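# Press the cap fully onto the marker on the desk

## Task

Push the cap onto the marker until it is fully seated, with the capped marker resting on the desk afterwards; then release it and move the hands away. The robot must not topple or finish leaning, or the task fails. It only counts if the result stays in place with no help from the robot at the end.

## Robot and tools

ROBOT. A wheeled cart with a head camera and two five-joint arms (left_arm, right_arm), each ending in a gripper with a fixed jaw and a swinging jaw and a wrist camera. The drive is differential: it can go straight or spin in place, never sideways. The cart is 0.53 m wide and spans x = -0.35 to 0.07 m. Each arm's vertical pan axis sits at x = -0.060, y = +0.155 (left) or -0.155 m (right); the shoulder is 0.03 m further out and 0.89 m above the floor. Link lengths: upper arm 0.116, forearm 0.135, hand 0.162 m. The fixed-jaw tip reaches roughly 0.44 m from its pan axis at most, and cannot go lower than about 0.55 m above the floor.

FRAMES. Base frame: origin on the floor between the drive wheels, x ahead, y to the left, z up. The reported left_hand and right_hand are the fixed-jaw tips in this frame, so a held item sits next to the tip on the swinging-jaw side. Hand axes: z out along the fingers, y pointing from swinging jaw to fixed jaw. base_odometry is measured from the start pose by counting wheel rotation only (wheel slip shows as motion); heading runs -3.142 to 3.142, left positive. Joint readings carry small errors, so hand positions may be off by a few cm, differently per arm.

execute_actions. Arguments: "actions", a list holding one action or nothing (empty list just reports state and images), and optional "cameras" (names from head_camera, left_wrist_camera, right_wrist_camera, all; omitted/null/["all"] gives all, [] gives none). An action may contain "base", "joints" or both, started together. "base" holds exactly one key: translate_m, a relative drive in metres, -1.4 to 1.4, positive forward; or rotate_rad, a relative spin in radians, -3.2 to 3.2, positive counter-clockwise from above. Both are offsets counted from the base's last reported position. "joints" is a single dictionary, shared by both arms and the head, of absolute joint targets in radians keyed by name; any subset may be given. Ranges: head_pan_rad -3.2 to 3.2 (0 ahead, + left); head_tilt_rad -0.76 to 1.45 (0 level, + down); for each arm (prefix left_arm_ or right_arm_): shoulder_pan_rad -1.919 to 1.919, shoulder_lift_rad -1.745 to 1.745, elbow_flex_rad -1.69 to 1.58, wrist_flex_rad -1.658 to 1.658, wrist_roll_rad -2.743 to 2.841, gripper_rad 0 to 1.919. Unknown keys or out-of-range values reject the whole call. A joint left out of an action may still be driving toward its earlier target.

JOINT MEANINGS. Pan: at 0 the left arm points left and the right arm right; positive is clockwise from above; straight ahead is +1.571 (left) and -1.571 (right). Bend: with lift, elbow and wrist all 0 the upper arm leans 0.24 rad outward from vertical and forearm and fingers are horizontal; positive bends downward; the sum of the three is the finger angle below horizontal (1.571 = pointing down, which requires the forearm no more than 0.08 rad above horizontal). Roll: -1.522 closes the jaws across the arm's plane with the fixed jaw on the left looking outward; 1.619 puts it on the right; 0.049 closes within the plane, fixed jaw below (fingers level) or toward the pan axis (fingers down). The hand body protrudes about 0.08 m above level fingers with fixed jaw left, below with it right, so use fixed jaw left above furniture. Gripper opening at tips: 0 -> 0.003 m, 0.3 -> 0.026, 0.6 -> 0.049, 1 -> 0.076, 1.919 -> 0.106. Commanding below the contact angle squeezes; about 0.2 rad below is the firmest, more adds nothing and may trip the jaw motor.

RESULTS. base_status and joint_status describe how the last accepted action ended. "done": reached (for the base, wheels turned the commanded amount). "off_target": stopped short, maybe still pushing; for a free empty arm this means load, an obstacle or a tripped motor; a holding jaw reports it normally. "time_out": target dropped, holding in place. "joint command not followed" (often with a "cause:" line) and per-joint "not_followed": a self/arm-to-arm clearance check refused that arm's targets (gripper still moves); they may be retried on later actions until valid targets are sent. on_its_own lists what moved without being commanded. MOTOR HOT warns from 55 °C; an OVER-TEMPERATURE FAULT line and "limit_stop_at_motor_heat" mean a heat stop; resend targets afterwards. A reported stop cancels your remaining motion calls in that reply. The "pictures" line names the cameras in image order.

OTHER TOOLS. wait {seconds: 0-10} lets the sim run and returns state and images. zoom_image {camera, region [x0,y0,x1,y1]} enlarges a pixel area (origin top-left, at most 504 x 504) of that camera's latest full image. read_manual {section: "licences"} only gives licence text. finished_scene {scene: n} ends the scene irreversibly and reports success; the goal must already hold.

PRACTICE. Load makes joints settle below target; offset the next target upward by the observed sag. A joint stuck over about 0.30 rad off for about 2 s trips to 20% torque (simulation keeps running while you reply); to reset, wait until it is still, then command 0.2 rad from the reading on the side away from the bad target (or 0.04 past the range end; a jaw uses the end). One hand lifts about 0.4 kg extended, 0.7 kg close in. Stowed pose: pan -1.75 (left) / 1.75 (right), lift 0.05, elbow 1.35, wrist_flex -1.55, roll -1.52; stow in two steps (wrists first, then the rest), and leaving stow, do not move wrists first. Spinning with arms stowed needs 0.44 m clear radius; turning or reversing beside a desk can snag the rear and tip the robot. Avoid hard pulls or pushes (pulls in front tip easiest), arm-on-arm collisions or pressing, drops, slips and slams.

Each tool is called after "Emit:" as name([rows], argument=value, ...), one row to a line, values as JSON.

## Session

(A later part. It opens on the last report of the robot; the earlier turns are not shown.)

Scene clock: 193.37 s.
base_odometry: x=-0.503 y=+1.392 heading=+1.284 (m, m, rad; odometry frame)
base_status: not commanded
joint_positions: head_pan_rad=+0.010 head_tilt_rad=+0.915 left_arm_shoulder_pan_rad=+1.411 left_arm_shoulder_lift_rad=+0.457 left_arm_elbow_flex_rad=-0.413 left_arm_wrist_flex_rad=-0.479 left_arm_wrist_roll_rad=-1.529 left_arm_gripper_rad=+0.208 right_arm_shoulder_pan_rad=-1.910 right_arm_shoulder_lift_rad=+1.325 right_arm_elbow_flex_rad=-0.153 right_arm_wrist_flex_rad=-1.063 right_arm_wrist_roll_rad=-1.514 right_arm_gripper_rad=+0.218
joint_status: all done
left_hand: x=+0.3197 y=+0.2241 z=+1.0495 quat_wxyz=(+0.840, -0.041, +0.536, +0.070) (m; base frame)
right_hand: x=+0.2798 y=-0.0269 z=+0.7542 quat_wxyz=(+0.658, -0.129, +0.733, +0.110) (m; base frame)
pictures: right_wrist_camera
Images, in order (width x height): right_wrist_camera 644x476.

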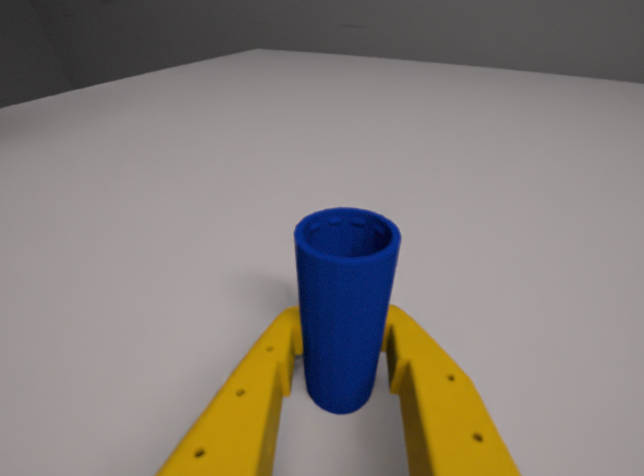

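Emit:
execute_actions([
  {"joints":{"right_arm_shoulder_lift_rad":1.36,"right_arm_wrist_flex_rad":-1.125}},
], cameras=["right_wrist_camera","head_camera"])

Scene clock: 196.90 s.
base_odometry: x=-0.503 y=+1.392 heading=+1.284 (m, m, rad; odometry frame)
base_status: not commanded
joint_positions: head_pan_rad=+0.010 head_tilt_rad=+0.915 left_arm_shoulder_pan_rad=+1.411 left_arm_shoulder_lift_rad=+0.457 left_arm_elbow_flex_rad=-0.413 left_arm_wrist_flex_rad=-0.479 left_arm_wrist_roll_rad=-1.529 left_arm_gripper_rad=+0.208 right_arm_shoulder_pan_rad=-1.910 right_arm_shoulder_lift_rad=+1.371 right_arm_elbow_flex_rad=-0.161 right_arm_wrist_flex_rad=-1.112 right_arm_wrist_roll_rad=-1.514 right_arm_gripper_rad=+0.218
joint_status: all done
left_hand: x=+0.3197 y=+0.2241 z=+1.0495 quat_wxyz=(+0.840, -0.041, +0.536, +0.070) (m; base frame)
right_hand: x=+0.2755 y=-0.0284 z=+0.7485 quat_wxyz=(+0.662, -0.128, +0.730, +0.111) (m; base frame)
pictures: head_camera, right_wrist_camera
Images, in order (width x height): head_camera 644x476, right_wrist_camera 644x476.

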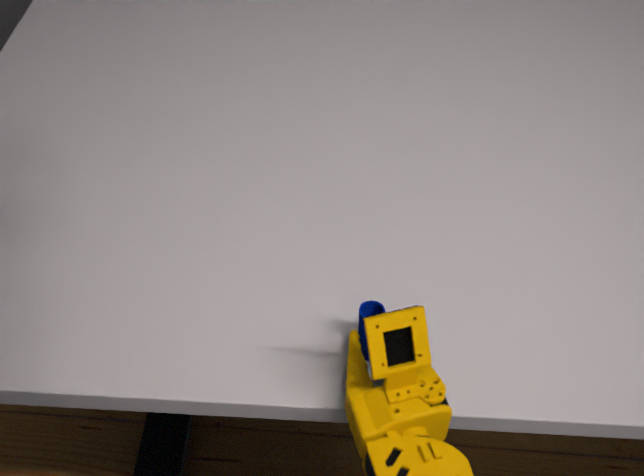

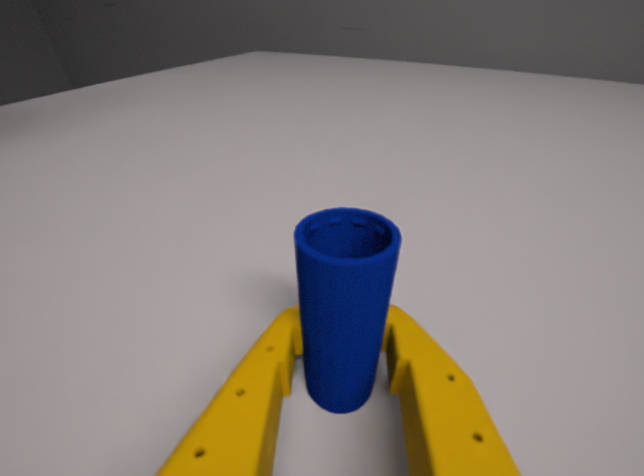

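Emit:
execute_actions([
  {"joints":{"right_arm_gripper_rad":0.5}},
], cameras=["right_wrist_camera"])

Scene clock: 203.67 s.
base_odometry: x=-0.503 y=+1.392 heading=+1.284 (m, m, rad; odometry frame)
base_status: not commanded
joint_positions: head_pan_rad=+0.010 head_tilt_rad=+0.915 left_arm_shoulder_pan_rad=+1.411 left_arm_shoulder_lift_rad=+0.457 left_arm_elbow_flex_rad=-0.413 left_arm_wrist_flex_rad=-0.479 left_arm_wrist_roll_rad=-1.529 left_arm_gripper_rad=+0.208 right_arm_shoulder_pan_rad=-1.910 right_arm_shoulder_lift_rad=+1.379 right_arm_elbow_flex_rad=-0.161 right_arm_wrist_flex_rad=-1.112 right_arm_wrist_roll_rad=-1.514 right_arm_gripper_rad=+0.491
joint_status: all done
left_hand: x=+0.3197 y=+0.2241 z=+1.0495 quat_wxyz=(+0.840, -0.041, +0.536, +0.070) (m; base frame)
right_hand: x=+0.2744 y=-0.0288 z=+0.7460 quat_wxyz=(+0.660, -0.128, +0.732, +0.110) (m; base frame)
pictures: right_wrist_camera
Images, in order (width x height): right_wrist_camera 644x476.

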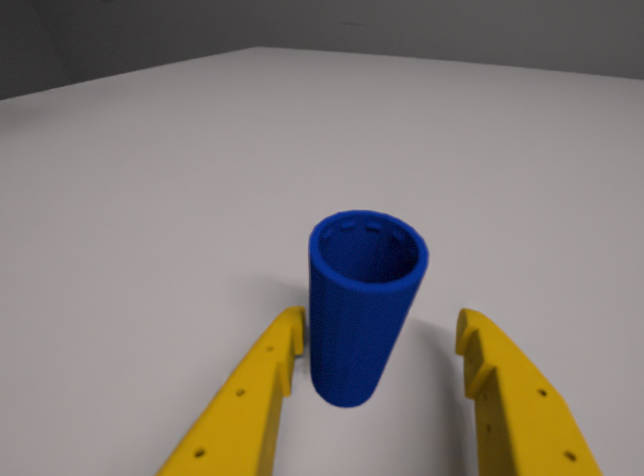

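Emit:
execute_actions([
  {"base":{"translate_m":-0.04},"joints":{"right_arm_gripper_rad":0.9,"right_arm_shoulder_lift_rad":1.33}},
], cameras=["right_wrist_camera"])

Emit:
execute_actions([
  {"joints":{"right_arm_shoulder_lift_rad":0.2,"right_arm_elbow_flex_rad":0.9}},
], cameras=[])

Emit:
execute_actions([
  {"base":{"rotate_rad":-0.45},"joints":{"right_arm_shoulder_pan_rad":-0.6,"head_pan_rad":0.25}},
], cameras=["head_camera"])

Scene clock: 210.43 s.
base_odometry: x=-0.514 y=+1.353 heading=+1.283 (m, m, rad; odometry frame)
base_status: done
joint_positions: head_pan_rad=+0.010 head_tilt_rad=+0.915 left_arm_shoulder_pan_rad=+1.411 left_arm_shoulder_lift_rad=+0.456 left_arm_elbow_flex_rad=-0.413 left_arm_wrist_flex_rad=-0.479 left_arm_wrist_roll_rad=-1.529 left_arm_gripper_rad=+0.208 right_arm_shoulder_pan_rad=-1.910 right_arm_shoulder_lift_rad=+1.379 right_arm_elbow_flex_rad=-0.161 right_arm_wrist_flex_rad=-1.112 right_arm_wrist_roll_rad=-1.514 right_arm_gripper_rad=+0.892
joint_status: all done
left_hand: x=+0.3194 y=+0.2240 z=+1.0501 quat_wxyz=(+0.841, -0.041, +0.535, +0.070) (m; base frame)
right_hand: x=+0.2744 y=-0.0288 z=+0.7460 quat_wxyz=(+0.660, -0.128, +0.732, +0.110) (m; base frame)
pictures: right_wrist_camera
Images, in order (width x height): right_wrist_camera 644x476.

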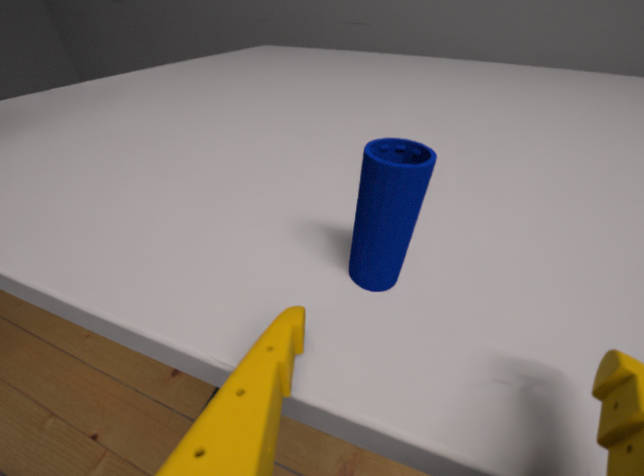

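Scene clock: 211.93 s.
base_odometry: x=-0.514 y=+1.353 heading=+1.283 (m, m, rad; odometry frame)
base_status: not commanded
joint_positions: head_pan_rad=+0.010 head_tilt_rad=+0.915 left_arm_shoulder_pan_rad=+1.411 left_arm_shoulder_lift_rad=+0.456 left_arm_elbow_flex_rad=-0.413 left_arm_wrist_flex_rad=-0.479 left_arm_wrist_roll_rad=-1.529 left_arm_gripper_rad=+0.208 right_arm_shoulder_pan_rad=-1.910 right_arm_shoulder_lift_rad=+0.244 right_arm_elbow_flex_rad=+0.901 right_arm_wrist_flex_rad=-1.112 right_arm_wrist_roll_rad=-1.514 right_arm_gripper_rad=+0.892
joint_status: all done
left_hand: x=+0.3194 y=+0.2240 z=+1.0501 quat_wxyz=(+0.841, -0.041, +0.535, +0.070) (m; base frame)
right_hand: x=+0.2257 y=-0.0460 z=+0.8704 quat_wxyz=(+0.686, -0.124, +0.708, +0.115) (m; base frame)
pictures: none
No camera images: the call's "cameras" was empty. Leave "cameras" out to get every camera's image.

Scene clock: 213.63 s.
base_odometry: x=-0.515 y=+1.353 heading=+0.834 (m, m, rad; odometry frame)
base_status: done
joint_positions: head_pan_rad=+0.240 head_tilt_rad=+0.915 left_arm_shoulder_pan_rad=+1.408 left_arm_shoulder_lift_rad=+0.456 left_arm_elbow_flex_rad=-0.413 left_arm_wrist_flex_rad=-0.479 left_arm_wrist_roll_rad=-1.529 left_arm_gripper_rad=+0.208 right_arm_shoulder_pan_rad=-0.611 right_arm_shoulder_lift_rad=+0.244 right_arm_elbow_flex_rad=+0.901 right_arm_wrist_flex_rad=-1.112 right_arm_wrist_roll_rad=-1.514 right_arm_gripper_rad=+0.892
joint_status: all done
left_hand: x=+0.3192 y=+0.2252 z=+1.0501 quat_wxyz=(+0.841, -0.042, +0.535, +0.072) (m; base frame)
right_hand: x=+0.1216 y=-0.4010 z=+0.8704 quat_wxyz=(+0.616, +0.329, +0.638, -0.324) (m; base frame)
pictures: head_camera
Images, in order (width x height): head_camera 644x476.

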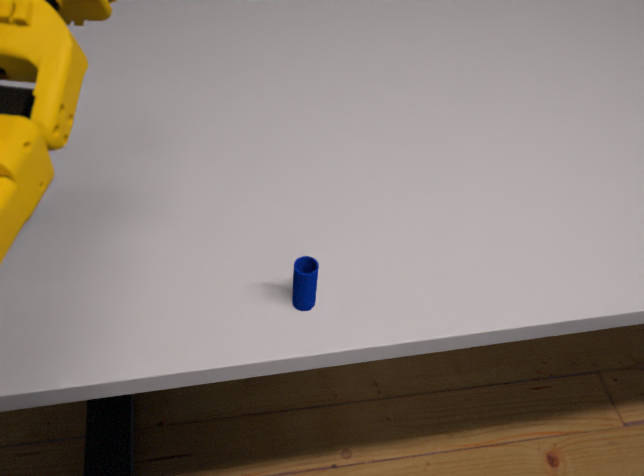

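Emit:
execute_actions([
  {"joints":{"right_arm_shoulder_pan_rad":-1.9,"right_arm_wrist_flex_rad":-1.3,"right_arm_gripper_rad":0.3,"left_arm_shoulder_pan_rad":1.735,"left_arm_shoulder_lift_rad":0.8,"left_arm_elbow_flex_rad":0.1,"left_arm_wrist_flex_rad":-1.23}},
])

Scene clock: 223.37 s.
base_odometry: x=-0.515 y=+1.353 heading=+0.834 (m, m, rad; odometry frame)
base_status: not commanded
joint_positions: head_pan_rad=+0.240 head_tilt_rad=+0.915 left_arm_shoulder_pan_rad=+1.725 left_arm_shoulder_lift_rad=+0.821 left_arm_elbow_flex_rad=+0.105 left_arm_wrist_flex_rad=-1.208 left_arm_wrist_roll_rad=-1.529 left_arm_gripper_rad=+0.208 right_arm_shoulder_pan_rad=-1.889 right_arm_shoulder_lift_rad=+0.242 right_arm_elbow_flex_rad=+0.901 right_arm_wrist_flex_rad=-1.284 right_arm_wrist_roll_rad=-1.514 right_arm_gripper_rad=+0.308
joint_status: all done
left_hand: x=+0.3081 y=+0.1055 z=+0.8901 quat_wxyz=(+0.797, +0.048, +0.599, -0.059) (m; base frame)
right_hand: x=+0.2266 y=-0.0526 z=+0.8983 quat_wxyz=(+0.746, -0.106, +0.647, +0.117) (m; base frame)
pictures: head_camera, left_wrist_camera, right_wrist_camera
Images, in order (width x height): head_camera 644x476, left_wrist_camera 644x476, right_wrist_camera 644x476.

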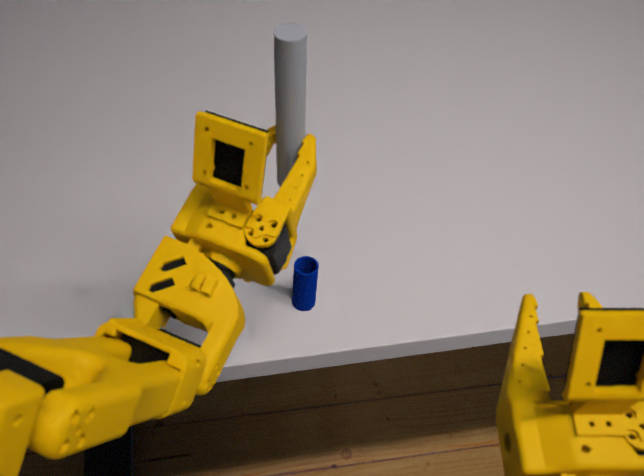

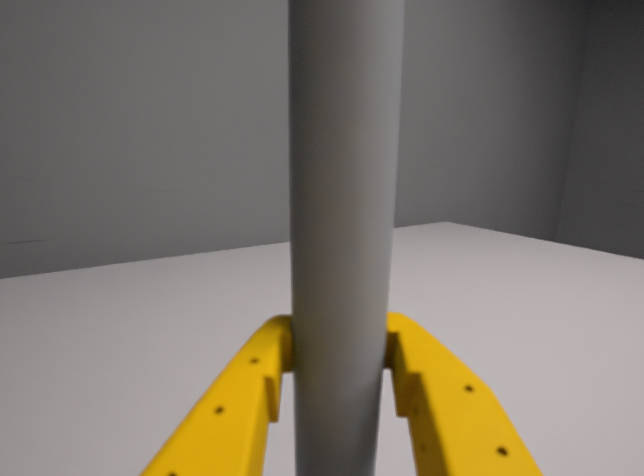

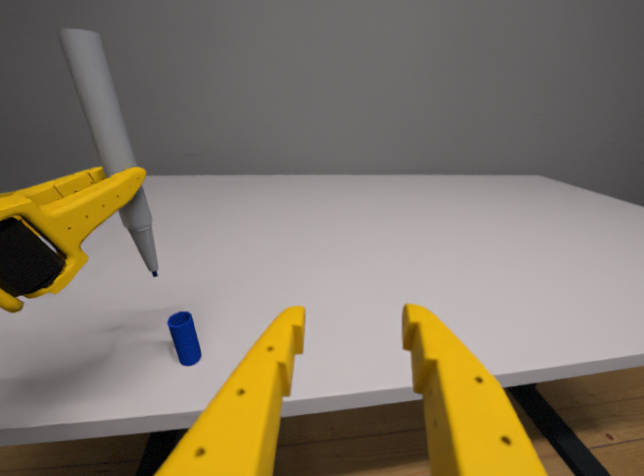

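Emit:
execute_actions([
  {"joints":{"right_arm_wrist_flex_rad":-1.65,"right_arm_shoulder_lift_rad":0.5,"right_arm_elbow_flex_rad":0.6,"left_arm_shoulder_pan_rad":1.76,"left_arm_shoulder_lift_rad":1.015,"left_arm_elbow_flex_rad":-0.105,"left_arm_wrist_flex_rad":-1.26}},
], cameras=["right_wrist_camera","head_camera"])

Scene clock: 238.87 s.
base_odometry: x=-0.515 y=+1.353 heading=+0.834 (m, m, rad; odometry frame)
base_status: not commanded
joint_positions: head_pan_rad=+0.240 head_tilt_rad=+0.915 left_arm_shoulder_pan_rad=+1.748 left_arm_shoulder_lift_rad=+1.034 left_arm_elbow_flex_rad=-0.068 left_arm_wrist_flex_rad=-1.237 left_arm_wrist_roll_rad=-1.529 left_arm_gripper_rad=+0.208 right_arm_shoulder_pan_rad=-1.889 right_arm_shoulder_lift_rad=+0.512 right_arm_elbow_flex_rad=+0.628 right_arm_wrist_flex_rad=-1.620 right_arm_wrist_roll_rad=-1.514 right_arm_gripper_rad=+0.308
joint_status: right_arm_wrist_flex_rad off_target (ended at -1.620, target -1.650); the others done
joint sent to its limit — the command would take right_arm_wrist_flex_rad past its lower limit, so that joint was sent only as far as its limit.
left_hand: x=+0.3126 y=+0.0960 z=+0.8624 quat_wxyz=(+0.793, +0.056, +0.602, -0.068) (m; base frame)
right_hand: x=+0.2354 y=-0.0497 z=+0.9319 quat_wxyz=(+0.845, -0.084, +0.512, +0.132) (m; base frame)
pictures: head_camera, right_wrist_camera
Images, in order (width x height): head_camera 644x476, right_wrist_camera 644x476.

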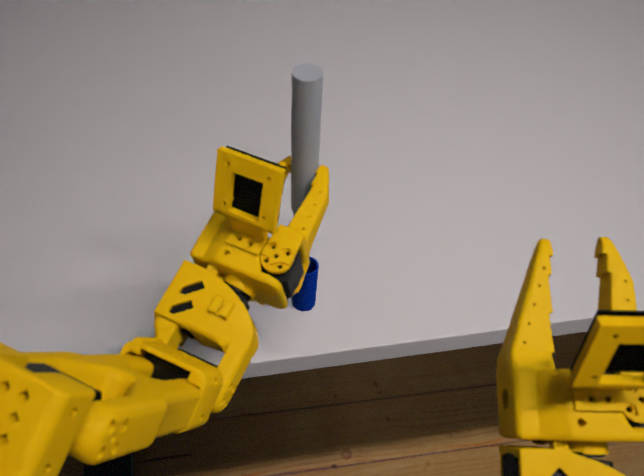

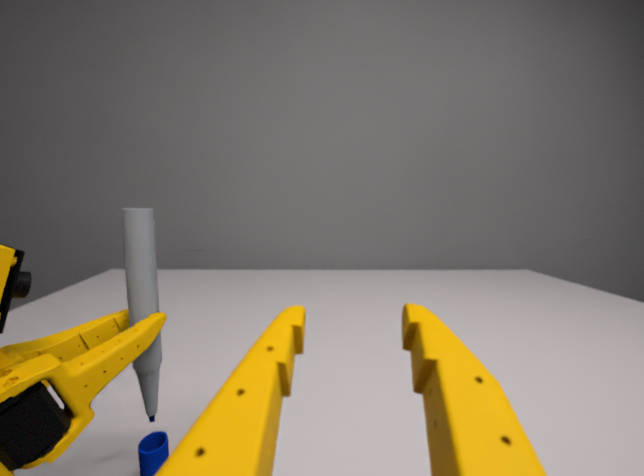

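Emit:
execute_actions([
  {"joints":{"right_arm_wrist_flex_rad":-1.4,"left_arm_wrist_roll_rad":-1.49,"left_arm_shoulder_lift_rad":1.21,"left_arm_elbow_flex_rad":-0.26,"left_arm_wrist_flex_rad":-1.297}},
], cameras=["right_wrist_camera","head_camera"])

Emit:
zoom_image(camera="right_wrist_camera", region=[60, 200, 260, 440])

Scene clock: 245.60 s.
base_odometry: x=-0.515 y=+1.353 heading=+0.834 (m, m, rad; odometry frame)
base_status: not commanded
joint_positions: head_pan_rad=+0.240 head_tilt_rad=+0.915 left_arm_shoulder_pan_rad=+1.748 left_arm_shoulder_lift_rad=+1.230 left_arm_elbow_flex_rad=-0.222 left_arm_wrist_flex_rad=-1.275 left_arm_wrist_roll_rad=-1.499 left_arm_gripper_rad=+0.208 right_arm_shoulder_pan_rad=-1.889 right_arm_shoulder_lift_rad=+0.514 right_arm_elbow_flex_rad=+0.628 right_arm_wrist_flex_rad=-1.402 right_arm_wrist_roll_rad=-1.514 right_arm_gripper_rad=+0.308
joint_status: all done
left_hand: x=+0.3126 y=+0.0960 z=+0.8358 quat_wxyz=(+0.791, +0.047, +0.605, -0.080) (m; base frame)
right_hand: x=+0.2474 y=-0.0457 z=+0.8989 quat_wxyz=(+0.784, -0.099, +0.601, +0.122) (m; base frame)
pictures: head_camera, right_wrist_camera
Images, in order (width x height): head_camera 644x476, right_wrist_camera 644x476.

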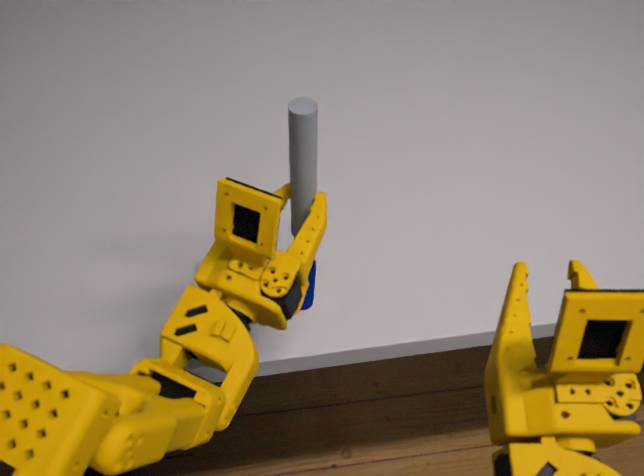

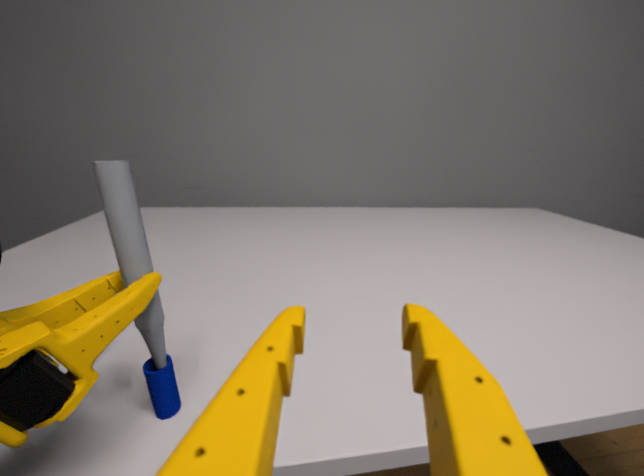

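Region (60, 200, 260, 440) of right_wrist_camera's 644x476 image, scaled by 2.100.

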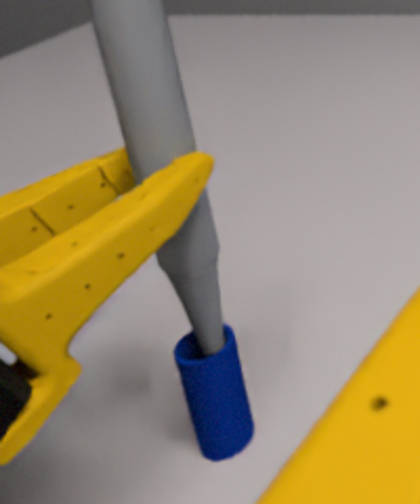

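Emit:
execute_actions([
  {"joints":{"left_arm_gripper_rad":0.01,"left_arm_shoulder_lift_rad":1.428,"left_arm_elbow_flex_rad":-0.483}},
], cameras=["right_wrist_camera","head_camera"])

Emit:
zoom_image(camera="right_wrist_camera", region=[60, 200, 260, 440])

Scene clock: 251.30 s.
base_odometry: x=-0.515 y=+1.353 heading=+0.834 (m, m, rad; odometry frame)
base_status: not commanded
joint_positions: head_pan_rad=+0.240 head_tilt_rad=+0.915 left_arm_shoulder_pan_rad=+1.748 left_arm_shoulder_lift_rad=+1.446 left_arm_elbow_flex_rad=-0.447 left_arm_wrist_flex_rad=-1.275 left_arm_wrist_roll_rad=-1.499 left_arm_gripper_rad=+0.205 right_arm_shoulder_pan_rad=-1.889 right_arm_shoulder_lift_rad=+0.514 right_arm_elbow_flex_rad=+0.628 right_arm_wrist_flex_rad=-1.402 right_arm_wrist_roll_rad=-1.514 right_arm_gripper_rad=+0.308
joint_status: left_arm_gripper_rad off_target (ended at +0.205, target +0.010); the others done
left_hand: x=+0.3129 y=+0.0959 z=+0.8129 quat_wxyz=(+0.794, +0.046, +0.601, -0.080) (m; base frame)
right_hand: x=+0.2474 y=-0.0457 z=+0.8989 quat_wxyz=(+0.784, -0.099, +0.601, +0.122) (m; base frame)
pictures: head_camera, right_wrist_camera
Images, in order (width x height): head_camera 644x476, right_wrist_camera 644x476.

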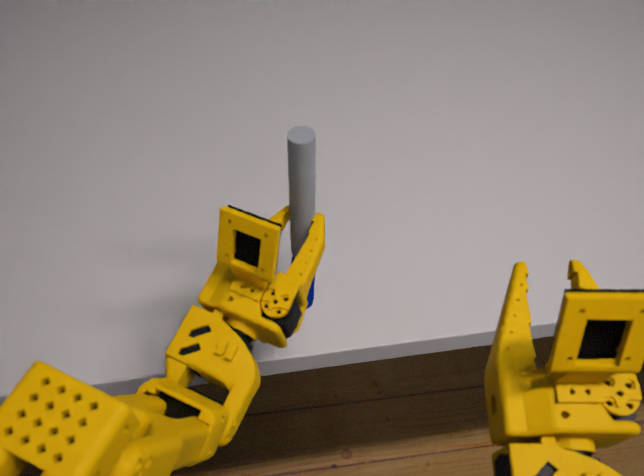

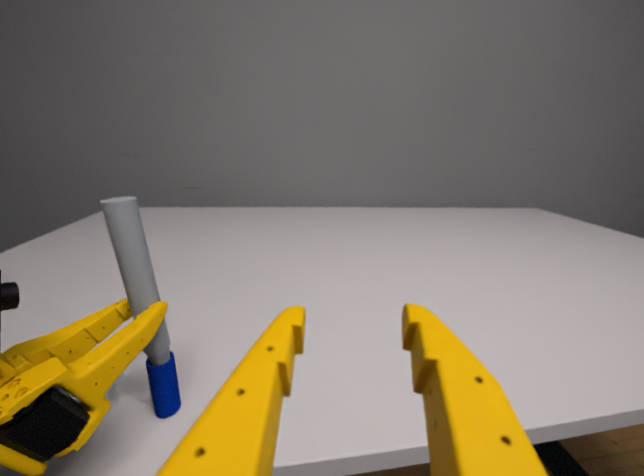

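Region (60, 200, 260, 440) of right_wrist_camera's 644x476 image, scaled by 2.100.

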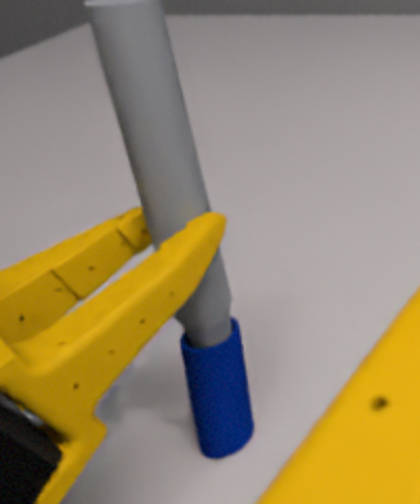

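Emit:
execute_actions([
  {"joints":{"left_arm_shoulder_lift_rad":1.60,"left_arm_elbow_flex_rad":-0.65,"left_arm_wrist_flex_rad":-1.23}},
], cameras=["right_wrist_camera"])

Emit:
zoom_image(camera="right_wrist_camera", region=[60, 200, 260, 440])

Scene clock: 256.17 s.
base_odometry: x=-0.515 y=+1.353 heading=+0.834 (m, m, rad; odometry frame)
base_status: not commanded
joint_positions: head_pan_rad=+0.240 head_tilt_rad=+0.915 left_arm_shoulder_pan_rad=+1.748 left_arm_shoulder_lift_rad=+1.598 left_arm_elbow_flex_rad=-0.640 left_arm_wrist_flex_rad=-1.248 left_arm_wrist_roll_rad=-1.497 left_arm_gripper_rad=+0.205 right_arm_shoulder_pan_rad=-1.889 right_arm_shoulder_lift_rad=+0.514 right_arm_elbow_flex_rad=+0.628 right_arm_wrist_flex_rad=-1.402 right_arm_wrist_roll_rad=-1.514 right_arm_gripper_rad=+0.308
joint_status: all done
left_hand: x=+0.3134 y=+0.0958 z=+0.8010 quat_wxyz=(+0.798, +0.045, +0.596, -0.081) (m; base frame)
right_hand: x=+0.2474 y=-0.0457 z=+0.8989 quat_wxyz=(+0.784, -0.099, +0.601, +0.122) (m; base frame)
pictures: right_wrist_camera
Images, in order (width x height): right_wrist_camera 644x476.

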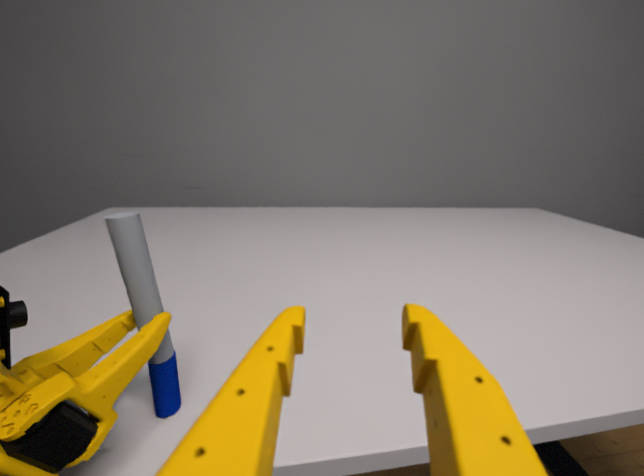

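Region (60, 200, 260, 440) of right_wrist_camera's 644x476 image, scaled by 2.100.

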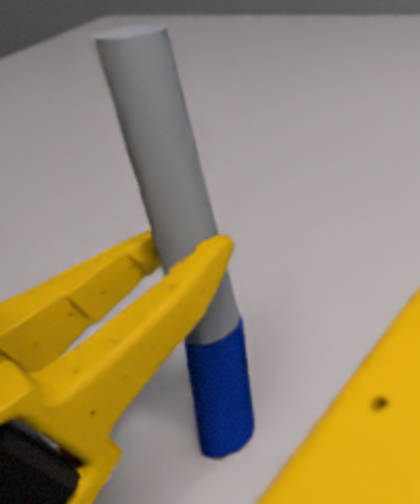

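Emit:
execute_actions([
  {"joints":{"left_arm_shoulder_lift_rad":1.72,"left_arm_elbow_flex_rad":-0.56,"left_arm_wrist_flex_rad":-1.19}},
], cameras=["right_wrist_camera"])

Emit:
zoom_image(camera="right_wrist_camera", region=[60, 200, 260, 440])

Scene clock: 260.50 s.
base_odometry: x=-0.515 y=+1.353 heading=+0.834 (m, m, rad; odometry frame)
base_status: not commanded
joint_positions: head_pan_rad=+0.240 head_tilt_rad=+0.915 left_arm_shoulder_pan_rad=+1.750 left_arm_shoulder_lift_rad=+1.615 left_arm_elbow_flex_rad=-0.640 left_arm_wrist_flex_rad=-1.239 left_arm_wrist_roll_rad=-1.497 left_arm_gripper_rad=+0.205 right_arm_shoulder_pan_rad=-1.889 right_arm_shoulder_lift_rad=+0.514 right_arm_elbow_flex_rad=+0.628 right_arm_wrist_flex_rad=-1.402 right_arm_wrist_roll_rad=-1.514 right_arm_gripper_rad=+0.308
joint_status: left_arm_shoulder_lift_rad off_target (ended at +1.614, target +1.720); left_arm_elbow_flex_rad off_target (ended at -0.640, target -0.560); left_arm_wrist_flex_rad off_target (ended at -1.239, target -1.190)
left_hand: x=+0.3121 y=+0.0955 z=+0.7937 quat_wxyz=(+0.790, +0.047, +0.606, -0.081) (m; base frame)
right_hand: x=+0.2474 y=-0.0457 z=+0.8989 quat_wxyz=(+0.784, -0.099, +0.601, +0.122) (m; base frame)
pictures: right_wrist_camera
Images, in order (width x height): right_wrist_camera 644x476.

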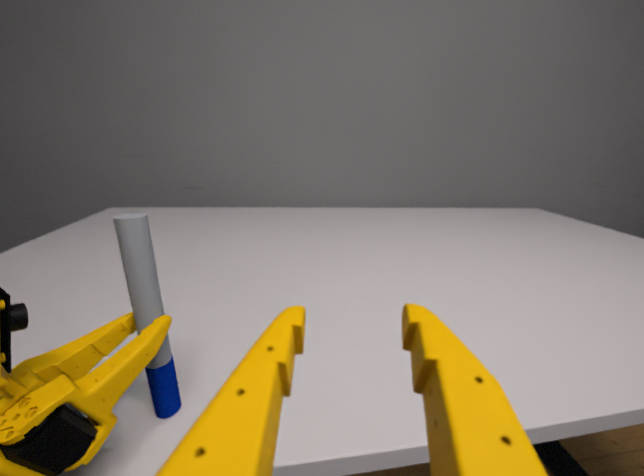

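Region (60, 200, 260, 440) of right_wrist_camera's 644x476 image, scaled by 2.100.

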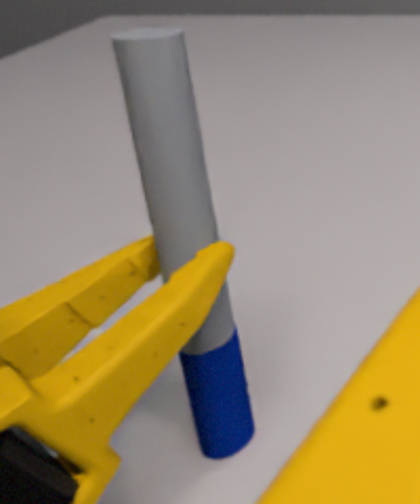

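Emit:
execute_actions([
  {"joints":{"left_arm_shoulder_lift_rad":1.40,"left_arm_elbow_flex_rad":-0.45,"left_arm_wrist_flex_rad":-1.29}},
], cameras=["right_wrist_camera"])

Emit:
zoom_image(camera="right_wrist_camera", region=[60, 200, 260, 440])

Scene clock: 266.80 s.
base_odometry: x=-0.515 y=+1.353 heading=+0.834 (m, m, rad; odometry frame)
base_status: not commanded
joint_positions: head_pan_rad=+0.240 head_tilt_rad=+0.915 left_arm_shoulder_pan_rad=+1.751 left_arm_shoulder_lift_rad=+1.460 left_arm_elbow_flex_rad=-0.447 left_arm_wrist_flex_rad=-1.292 left_arm_wrist_roll_rad=-1.497 left_arm_gripper_rad=+0.205 right_arm_shoulder_pan_rad=-1.889 right_arm_shoulder_lift_rad=+0.514 right_arm_elbow_flex_rad=+0.628 right_arm_wrist_flex_rad=-1.402 right_arm_wrist_roll_rad=-1.514 right_arm_gripper_rad=+0.308
joint_status: all done
left_hand: x=+0.3109 y=+0.0951 z=+0.8107 quat_wxyz=(+0.794, +0.047, +0.600, -0.082) (m; base frame)
right_hand: x=+0.2474 y=-0.0457 z=+0.8989 quat_wxyz=(+0.784, -0.099, +0.601, +0.122) (m; base frame)
pictures: right_wrist_camera
Images, in order (width x height): right_wrist_camera 644x476.

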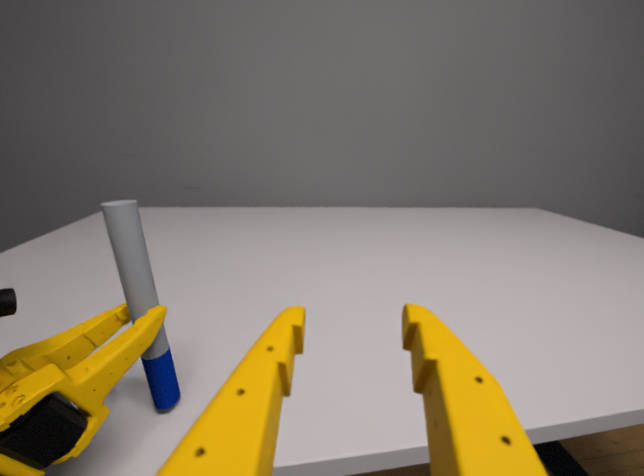

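Region (60, 200, 260, 440) of right_wrist_camera's 644x476 image, scaled by 2.100.

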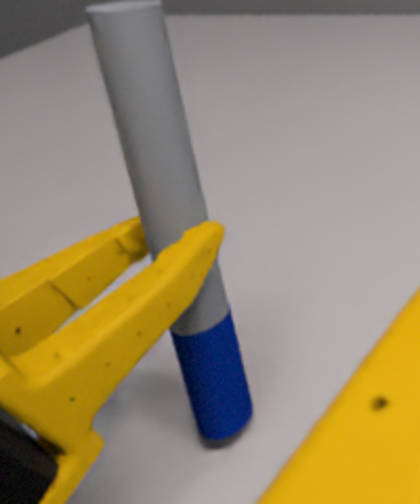

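Emit:
execute_actions([
  {"joints":{"left_arm_shoulder_lift_rad":0.5,"left_arm_elbow_flex_rad":0.1,"left_arm_wrist_flex_rad":-0.93}},
], cameras=["right_wrist_camera"])

Emit:
zoom_image(camera="right_wrist_camera", region=[60, 80, 220, 300])

Scene clock: 271.47 s.
base_odometry: x=-0.515 y=+1.353 heading=+0.834 (m, m, rad; odometry frame)
base_status: not commanded
joint_positions: head_pan_rad=+0.240 head_tilt_rad=+0.915 left_arm_shoulder_pan_rad=+1.751 left_arm_shoulder_lift_rad=+0.558 left_arm_elbow_flex_rad=+0.105 left_arm_wrist_flex_rad=-0.935 left_arm_wrist_roll_rad=-1.497 left_arm_gripper_rad=+0.205 right_arm_shoulder_pan_rad=-1.889 right_arm_shoulder_lift_rad=+0.514 right_arm_elbow_flex_rad=+0.628 right_arm_wrist_flex_rad=-1.402 right_arm_wrist_roll_rad=-1.514 right_arm_gripper_rad=+0.308
joint_status: all done
left_hand: x=+0.3133 y=+0.0947 z=+0.9383 quat_wxyz=(+0.792, +0.047, +0.603, -0.082) (m; base frame)
right_hand: x=+0.2474 y=-0.0457 z=+0.8989 quat_wxyz=(+0.784, -0.099, +0.601, +0.122) (m; base frame)
pictures: right_wrist_camera
Images, in order (width x height): right_wrist_camera 644x476.

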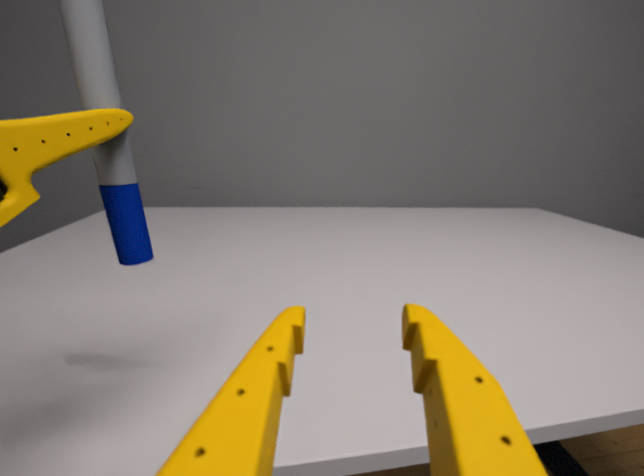

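Region (60, 80, 220, 300) of right_wrist_camera's 644x476 image, scaled by 2.291; it fills the left 367 columns of this view, and the rest is white.

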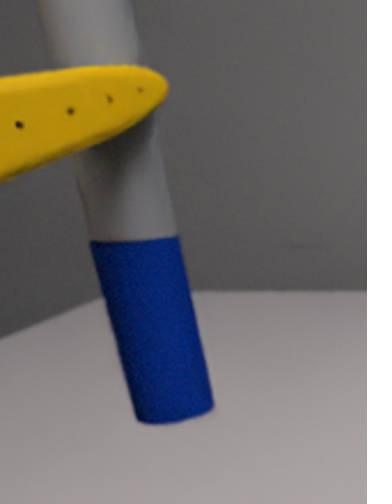

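Emit:
execute_actions([
  {"base":{"rotate_rad":0.42},"joints":{"left_arm_shoulder_pan_rad":1.57,"left_arm_shoulder_lift_rad":0.45,"left_arm_elbow_flex_rad":-0.45,"left_arm_wrist_flex_rad":0.8,"right_arm_shoulder_pan_rad":-1.0,"right_arm_shoulder_lift_rad":0.0,"head_pan_rad":0.3,"head_tilt_rad":1.1}},
], cameras=[])

Emit:
execute_actions([
  {"base":{"translate_m":0.13},"joints":{"left_arm_shoulder_lift_rad":0.8}},
], cameras=["head_camera"])

Scene clock: 279.93 s.
base_odometry: x=-0.515 y=+1.353 heading=+1.252 (m, m, rad; odometry frame)
base_status: done
joint_positions: head_pan_rad=+0.290 head_tilt_rad=+1.095 left_arm_shoulder_pan_rad=+1.580 left_arm_shoulder_lift_rad=+0.508 left_arm_elbow_flex_rad=-0.403 left_arm_wrist_flex_rad=+0.794 left_arm_wrist_roll_rad=-1.497 left_arm_gripper_rad=+0.205 right_arm_shoulder_pan_rad=-1.011 right_arm_shoulder_lift_rad=+0.044 right_arm_elbow_flex_rad=+0.628 right_arm_wrist_flex_rad=-1.402 right_arm_wrist_roll_rad=-1.514 right_arm_gripper_rad=+0.308
joint_status: all done
left_hand: x=+0.2839 y=+0.1597 z=+0.8439 quat_wxyz=(+0.330, -0.008, +0.944, -0.006) (m; base frame)
right_hand: x=+0.1915 y=-0.3034 z=+1.0322 quat_wxyz=(+0.876, +0.111, +0.393, -0.256) (m; base frame)
pictures: none
No camera images: the call's "cameras" was empty. Leave "cameras" out to get every camera's image.

Scene clock: 281.50 s.
base_odometry: x=-0.474 y=+1.477 heading=+1.254 (m, m, rad; odometry frame)
base_status: done
joint_positions: head_pan_rad=+0.290 head_tilt_rad=+1.095 left_arm_shoulder_pan_rad=+1.580 left_arm_shoulder_lift_rad=+0.821 left_arm_elbow_flex_rad=-0.410 left_arm_wrist_flex_rad=+0.794 left_arm_wrist_roll_rad=-1.497 left_arm_gripper_rad=+0.205 right_arm_shoulder_pan_rad=-1.010 right_arm_shoulder_lift_rad=+0.043 right_arm_elbow_flex_rad=+0.628 right_arm_wrist_flex_rad=-1.402 right_arm_wrist_roll_rad=-1.514 right_arm_gripper_rad=+0.308
joint_status: all done
left_hand: x=+0.2548 y=+0.1599 z=+0.7512 quat_wxyz=(+0.182, -0.008, +0.983, -0.003) (m; base frame)
right_hand: x=+0.1911 y=-0.3037 z=+1.0326 quat_wxyz=(+0.877, +0.111, +0.392, -0.256) (m; base frame)
pictures: head_camera
Images, in order (width x height): head_camera 644x476.

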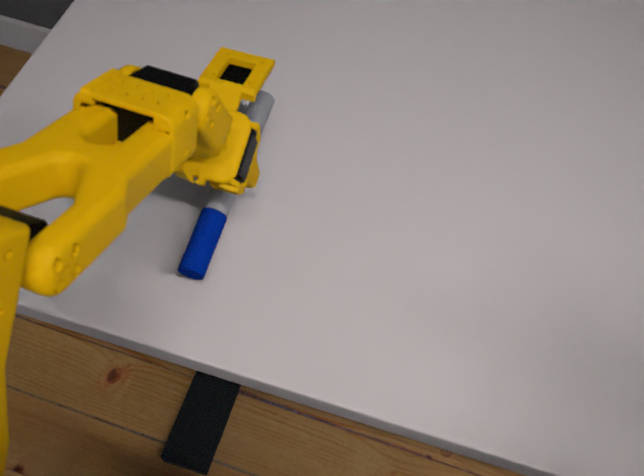

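Emit:
zoom_image(camera="head_camera", region=[160, 170, 280, 290])

Region (160, 170, 280, 290) of head_camera's 644x476 image, scaled by 4.200.

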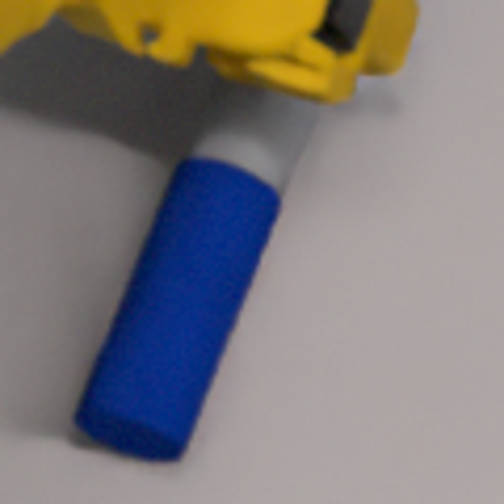

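Looks flush. Set it down.

Emit:
execute_actions([
  {"joints":{"left_arm_shoulder_lift_rad":0.89}},
], cameras=[])

Emit:
execute_actions([
  {"joints":{"left_arm_gripper_rad":0.6}},
], cameras=[])

Emit:
execute_actions([
  {"joints":{"left_arm_shoulder_lift_rad":0.2}},
], cameras=["head_camera","left_wrist_camera"])

Scene clock: 294.80 s.
base_odometry: x=-0.474 y=+1.477 heading=+1.254 (m, m, rad; odometry frame)
base_status: not commanded
joint_positions: head_pan_rad=+0.290 head_tilt_rad=+1.095 left_arm_shoulder_pan_rad=+1.580 left_arm_shoulder_lift_rad=+0.910 left_arm_elbow_flex_rad=-0.412 left_arm_wrist_flex_rad=+0.794 left_arm_wrist_roll_rad=-1.497 left_arm_gripper_rad=+0.205 right_arm_shoulder_pan_rad=-1.010 right_arm_shoulder_lift_rad=+0.043 right_arm_elbow_flex_rad=+0.628 right_arm_wrist_flex_rad=-1.402 right_arm_wrist_roll_rad=-1.514 right_arm_gripper_rad=+0.308
joint_status: all done
left_hand: x=+0.2413 y=+0.1601 z=+0.7267 quat_wxyz=(+0.139, -0.008, +0.990, -0.002) (m; base frame)
right_hand: x=+0.1911 y=-0.3037 z=+1.0326 quat_wxyz=(+0.877, +0.111, +0.392, -0.256) (m; base frame)
pictures: none
No camera images: the call's "cameras" was empty. Leave "cameras" out to get every camera's image.

Scene clock: 295.63 s.
base_odometry: x=-0.474 y=+1.477 heading=+1.254 (m, m, rad; odometry frame)
base_status: not commanded
joint_positions: head_pan_rad=+0.290 head_tilt_rad=+1.095 left_arm_shoulder_pan_rad=+1.580 left_arm_shoulder_lift_rad=+0.910 left_arm_elbow_flex_rad=-0.413 left_arm_wrist_flex_rad=+0.794 left_arm_wrist_roll_rad=-1.497 left_arm_gripper_rad=+0.589 right_arm_shoulder_pan_rad=-1.010 right_arm_shoulder_lift_rad=+0.043 right_arm_elbow_flex_rad=+0.628 right_arm_wrist_flex_rad=-1.402 right_arm_wrist_roll_rad=-1.514 right_arm_gripper_rad=+0.308
joint_status: all done
left_hand: x=+0.2416 y=+0.1601 z=+0.7270 quat_wxyz=(+0.140, -0.008, +0.990, -0.002) (m; base frame)
right_hand: x=+0.1911 y=-0.3037 z=+1.0326 quat_wxyz=(+0.877, +0.111, +0.392, -0.256) (m; base frame)
pictures: none
No camera images: the call's "cameras" was empty. Leave "cameras" out to get every camera's image.

Scene clock: 296.87 s.
base_odometry: x=-0.474 y=+1.477 heading=+1.254 (m, m, rad; odometry frame)
base_status: not commanded
joint_positions: head_pan_rad=+0.290 head_tilt_rad=+1.095 left_arm_shoulder_pan_rad=+1.580 left_arm_shoulder_lift_rad=+0.248 left_arm_elbow_flex_rad=-0.413 left_arm_wrist_flex_rad=+0.794 left_arm_wrist_roll_rad=-1.497 left_arm_gripper_rad=+0.590 right_arm_shoulder_pan_rad=-1.010 right_arm_shoulder_lift_rad=+0.043 right_arm_elbow_flex_rad=+0.628 right_arm_wrist_flex_rad=-1.402 right_arm_wrist_roll_rad=-1.514 right_arm_gripper_rad=+0.308
joint_status: all done
left_hand: x=+0.2870 y=+0.1597 z=+0.9287 quat_wxyz=(+0.454, -0.007, +0.891, -0.008) (m; base frame)
right_hand: x=+0.1911 y=-0.3037 z=+1.0326 quat_wxyz=(+0.877, +0.111, +0.392, -0.256) (m; base frame)
pictures: head_camera, left_wrist_camera
Images, in order (width x height): head_camera 644x476, left_wrist_camera 644x476.

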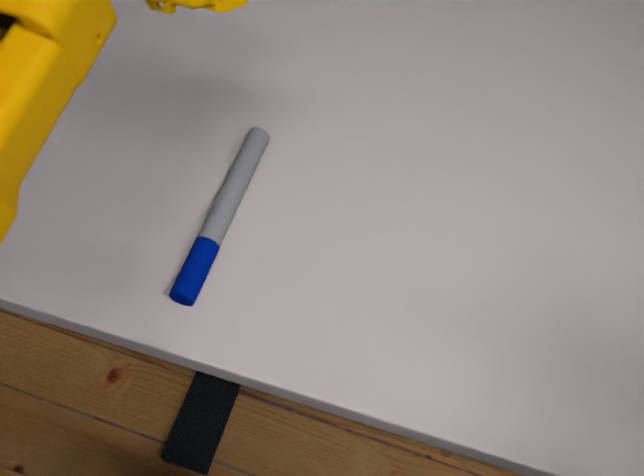

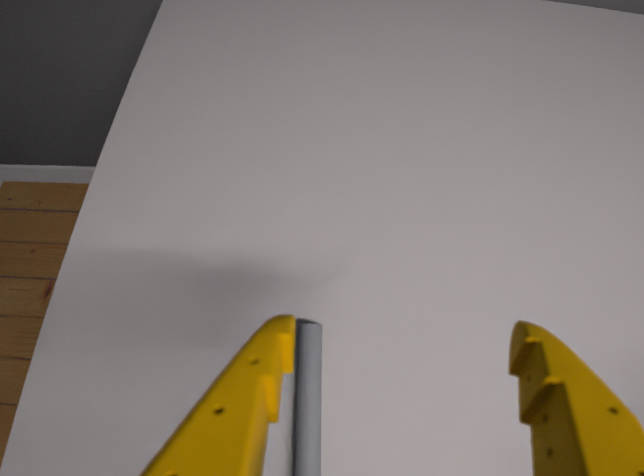

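Emit:
zoom_image(camera="head_camera", region=[170, 200, 250, 280])

Emit:
execute_actions([
  {"base":{"translate_m":-0.2},"joints":{"head_tilt_rad":0.85}},
], cameras=["head_camera"])

Region (170, 200, 250, 280) of head_camera's 644x476 image, scaled by 6.300.

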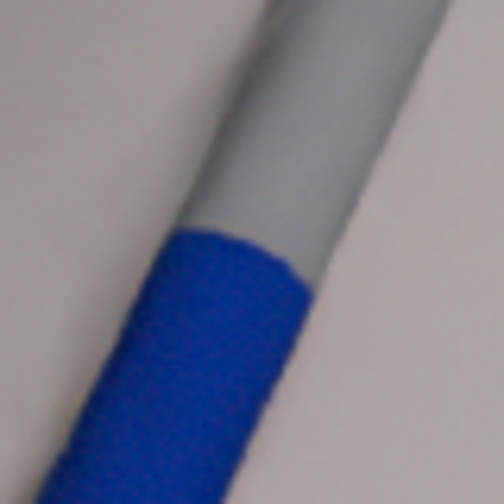

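Scene clock: 301.07 s.
base_odometry: x=-0.536 y=+1.287 heading=+1.251 (m, m, rad; odometry frame)
base_status: done
joint_positions: head_pan_rad=+0.290 head_tilt_rad=+0.865 left_arm_shoulder_pan_rad=+1.580 left_arm_shoulder_lift_rad=+0.247 left_arm_elbow_flex_rad=-0.413 left_arm_wrist_flex_rad=+0.794 left_arm_wrist_roll_rad=-1.497 left_arm_gripper_rad=+0.590 right_arm_shoulder_pan_rad=-1.010 right_arm_shoulder_lift_rad=+0.043 right_arm_elbow_flex_rad=+0.628 right_arm_wrist_flex_rad=-1.402 right_arm_wrist_roll_rad=-1.514 right_arm_gripper_rad=+0.308
joint_status: all done
left_hand: x=+0.2870 y=+0.1597 z=+0.9292 quat_wxyz=(+0.454, -0.007, +0.891, -0.008) (m; base frame)
right_hand: x=+0.1911 y=-0.3037 z=+1.0326 quat_wxyz=(+0.877, +0.111, +0.392, -0.256) (m; base frame)
pictures: head_camera
Images, in order (width x height): head_camera 644x476.

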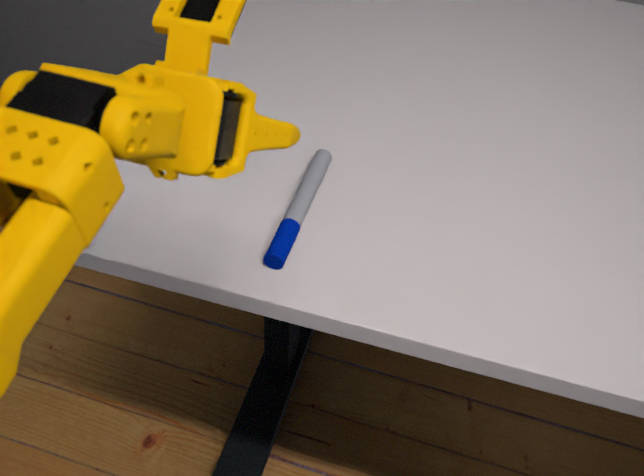

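Emit:
finished_scene(scene=1)

The scene is finished: the task was done.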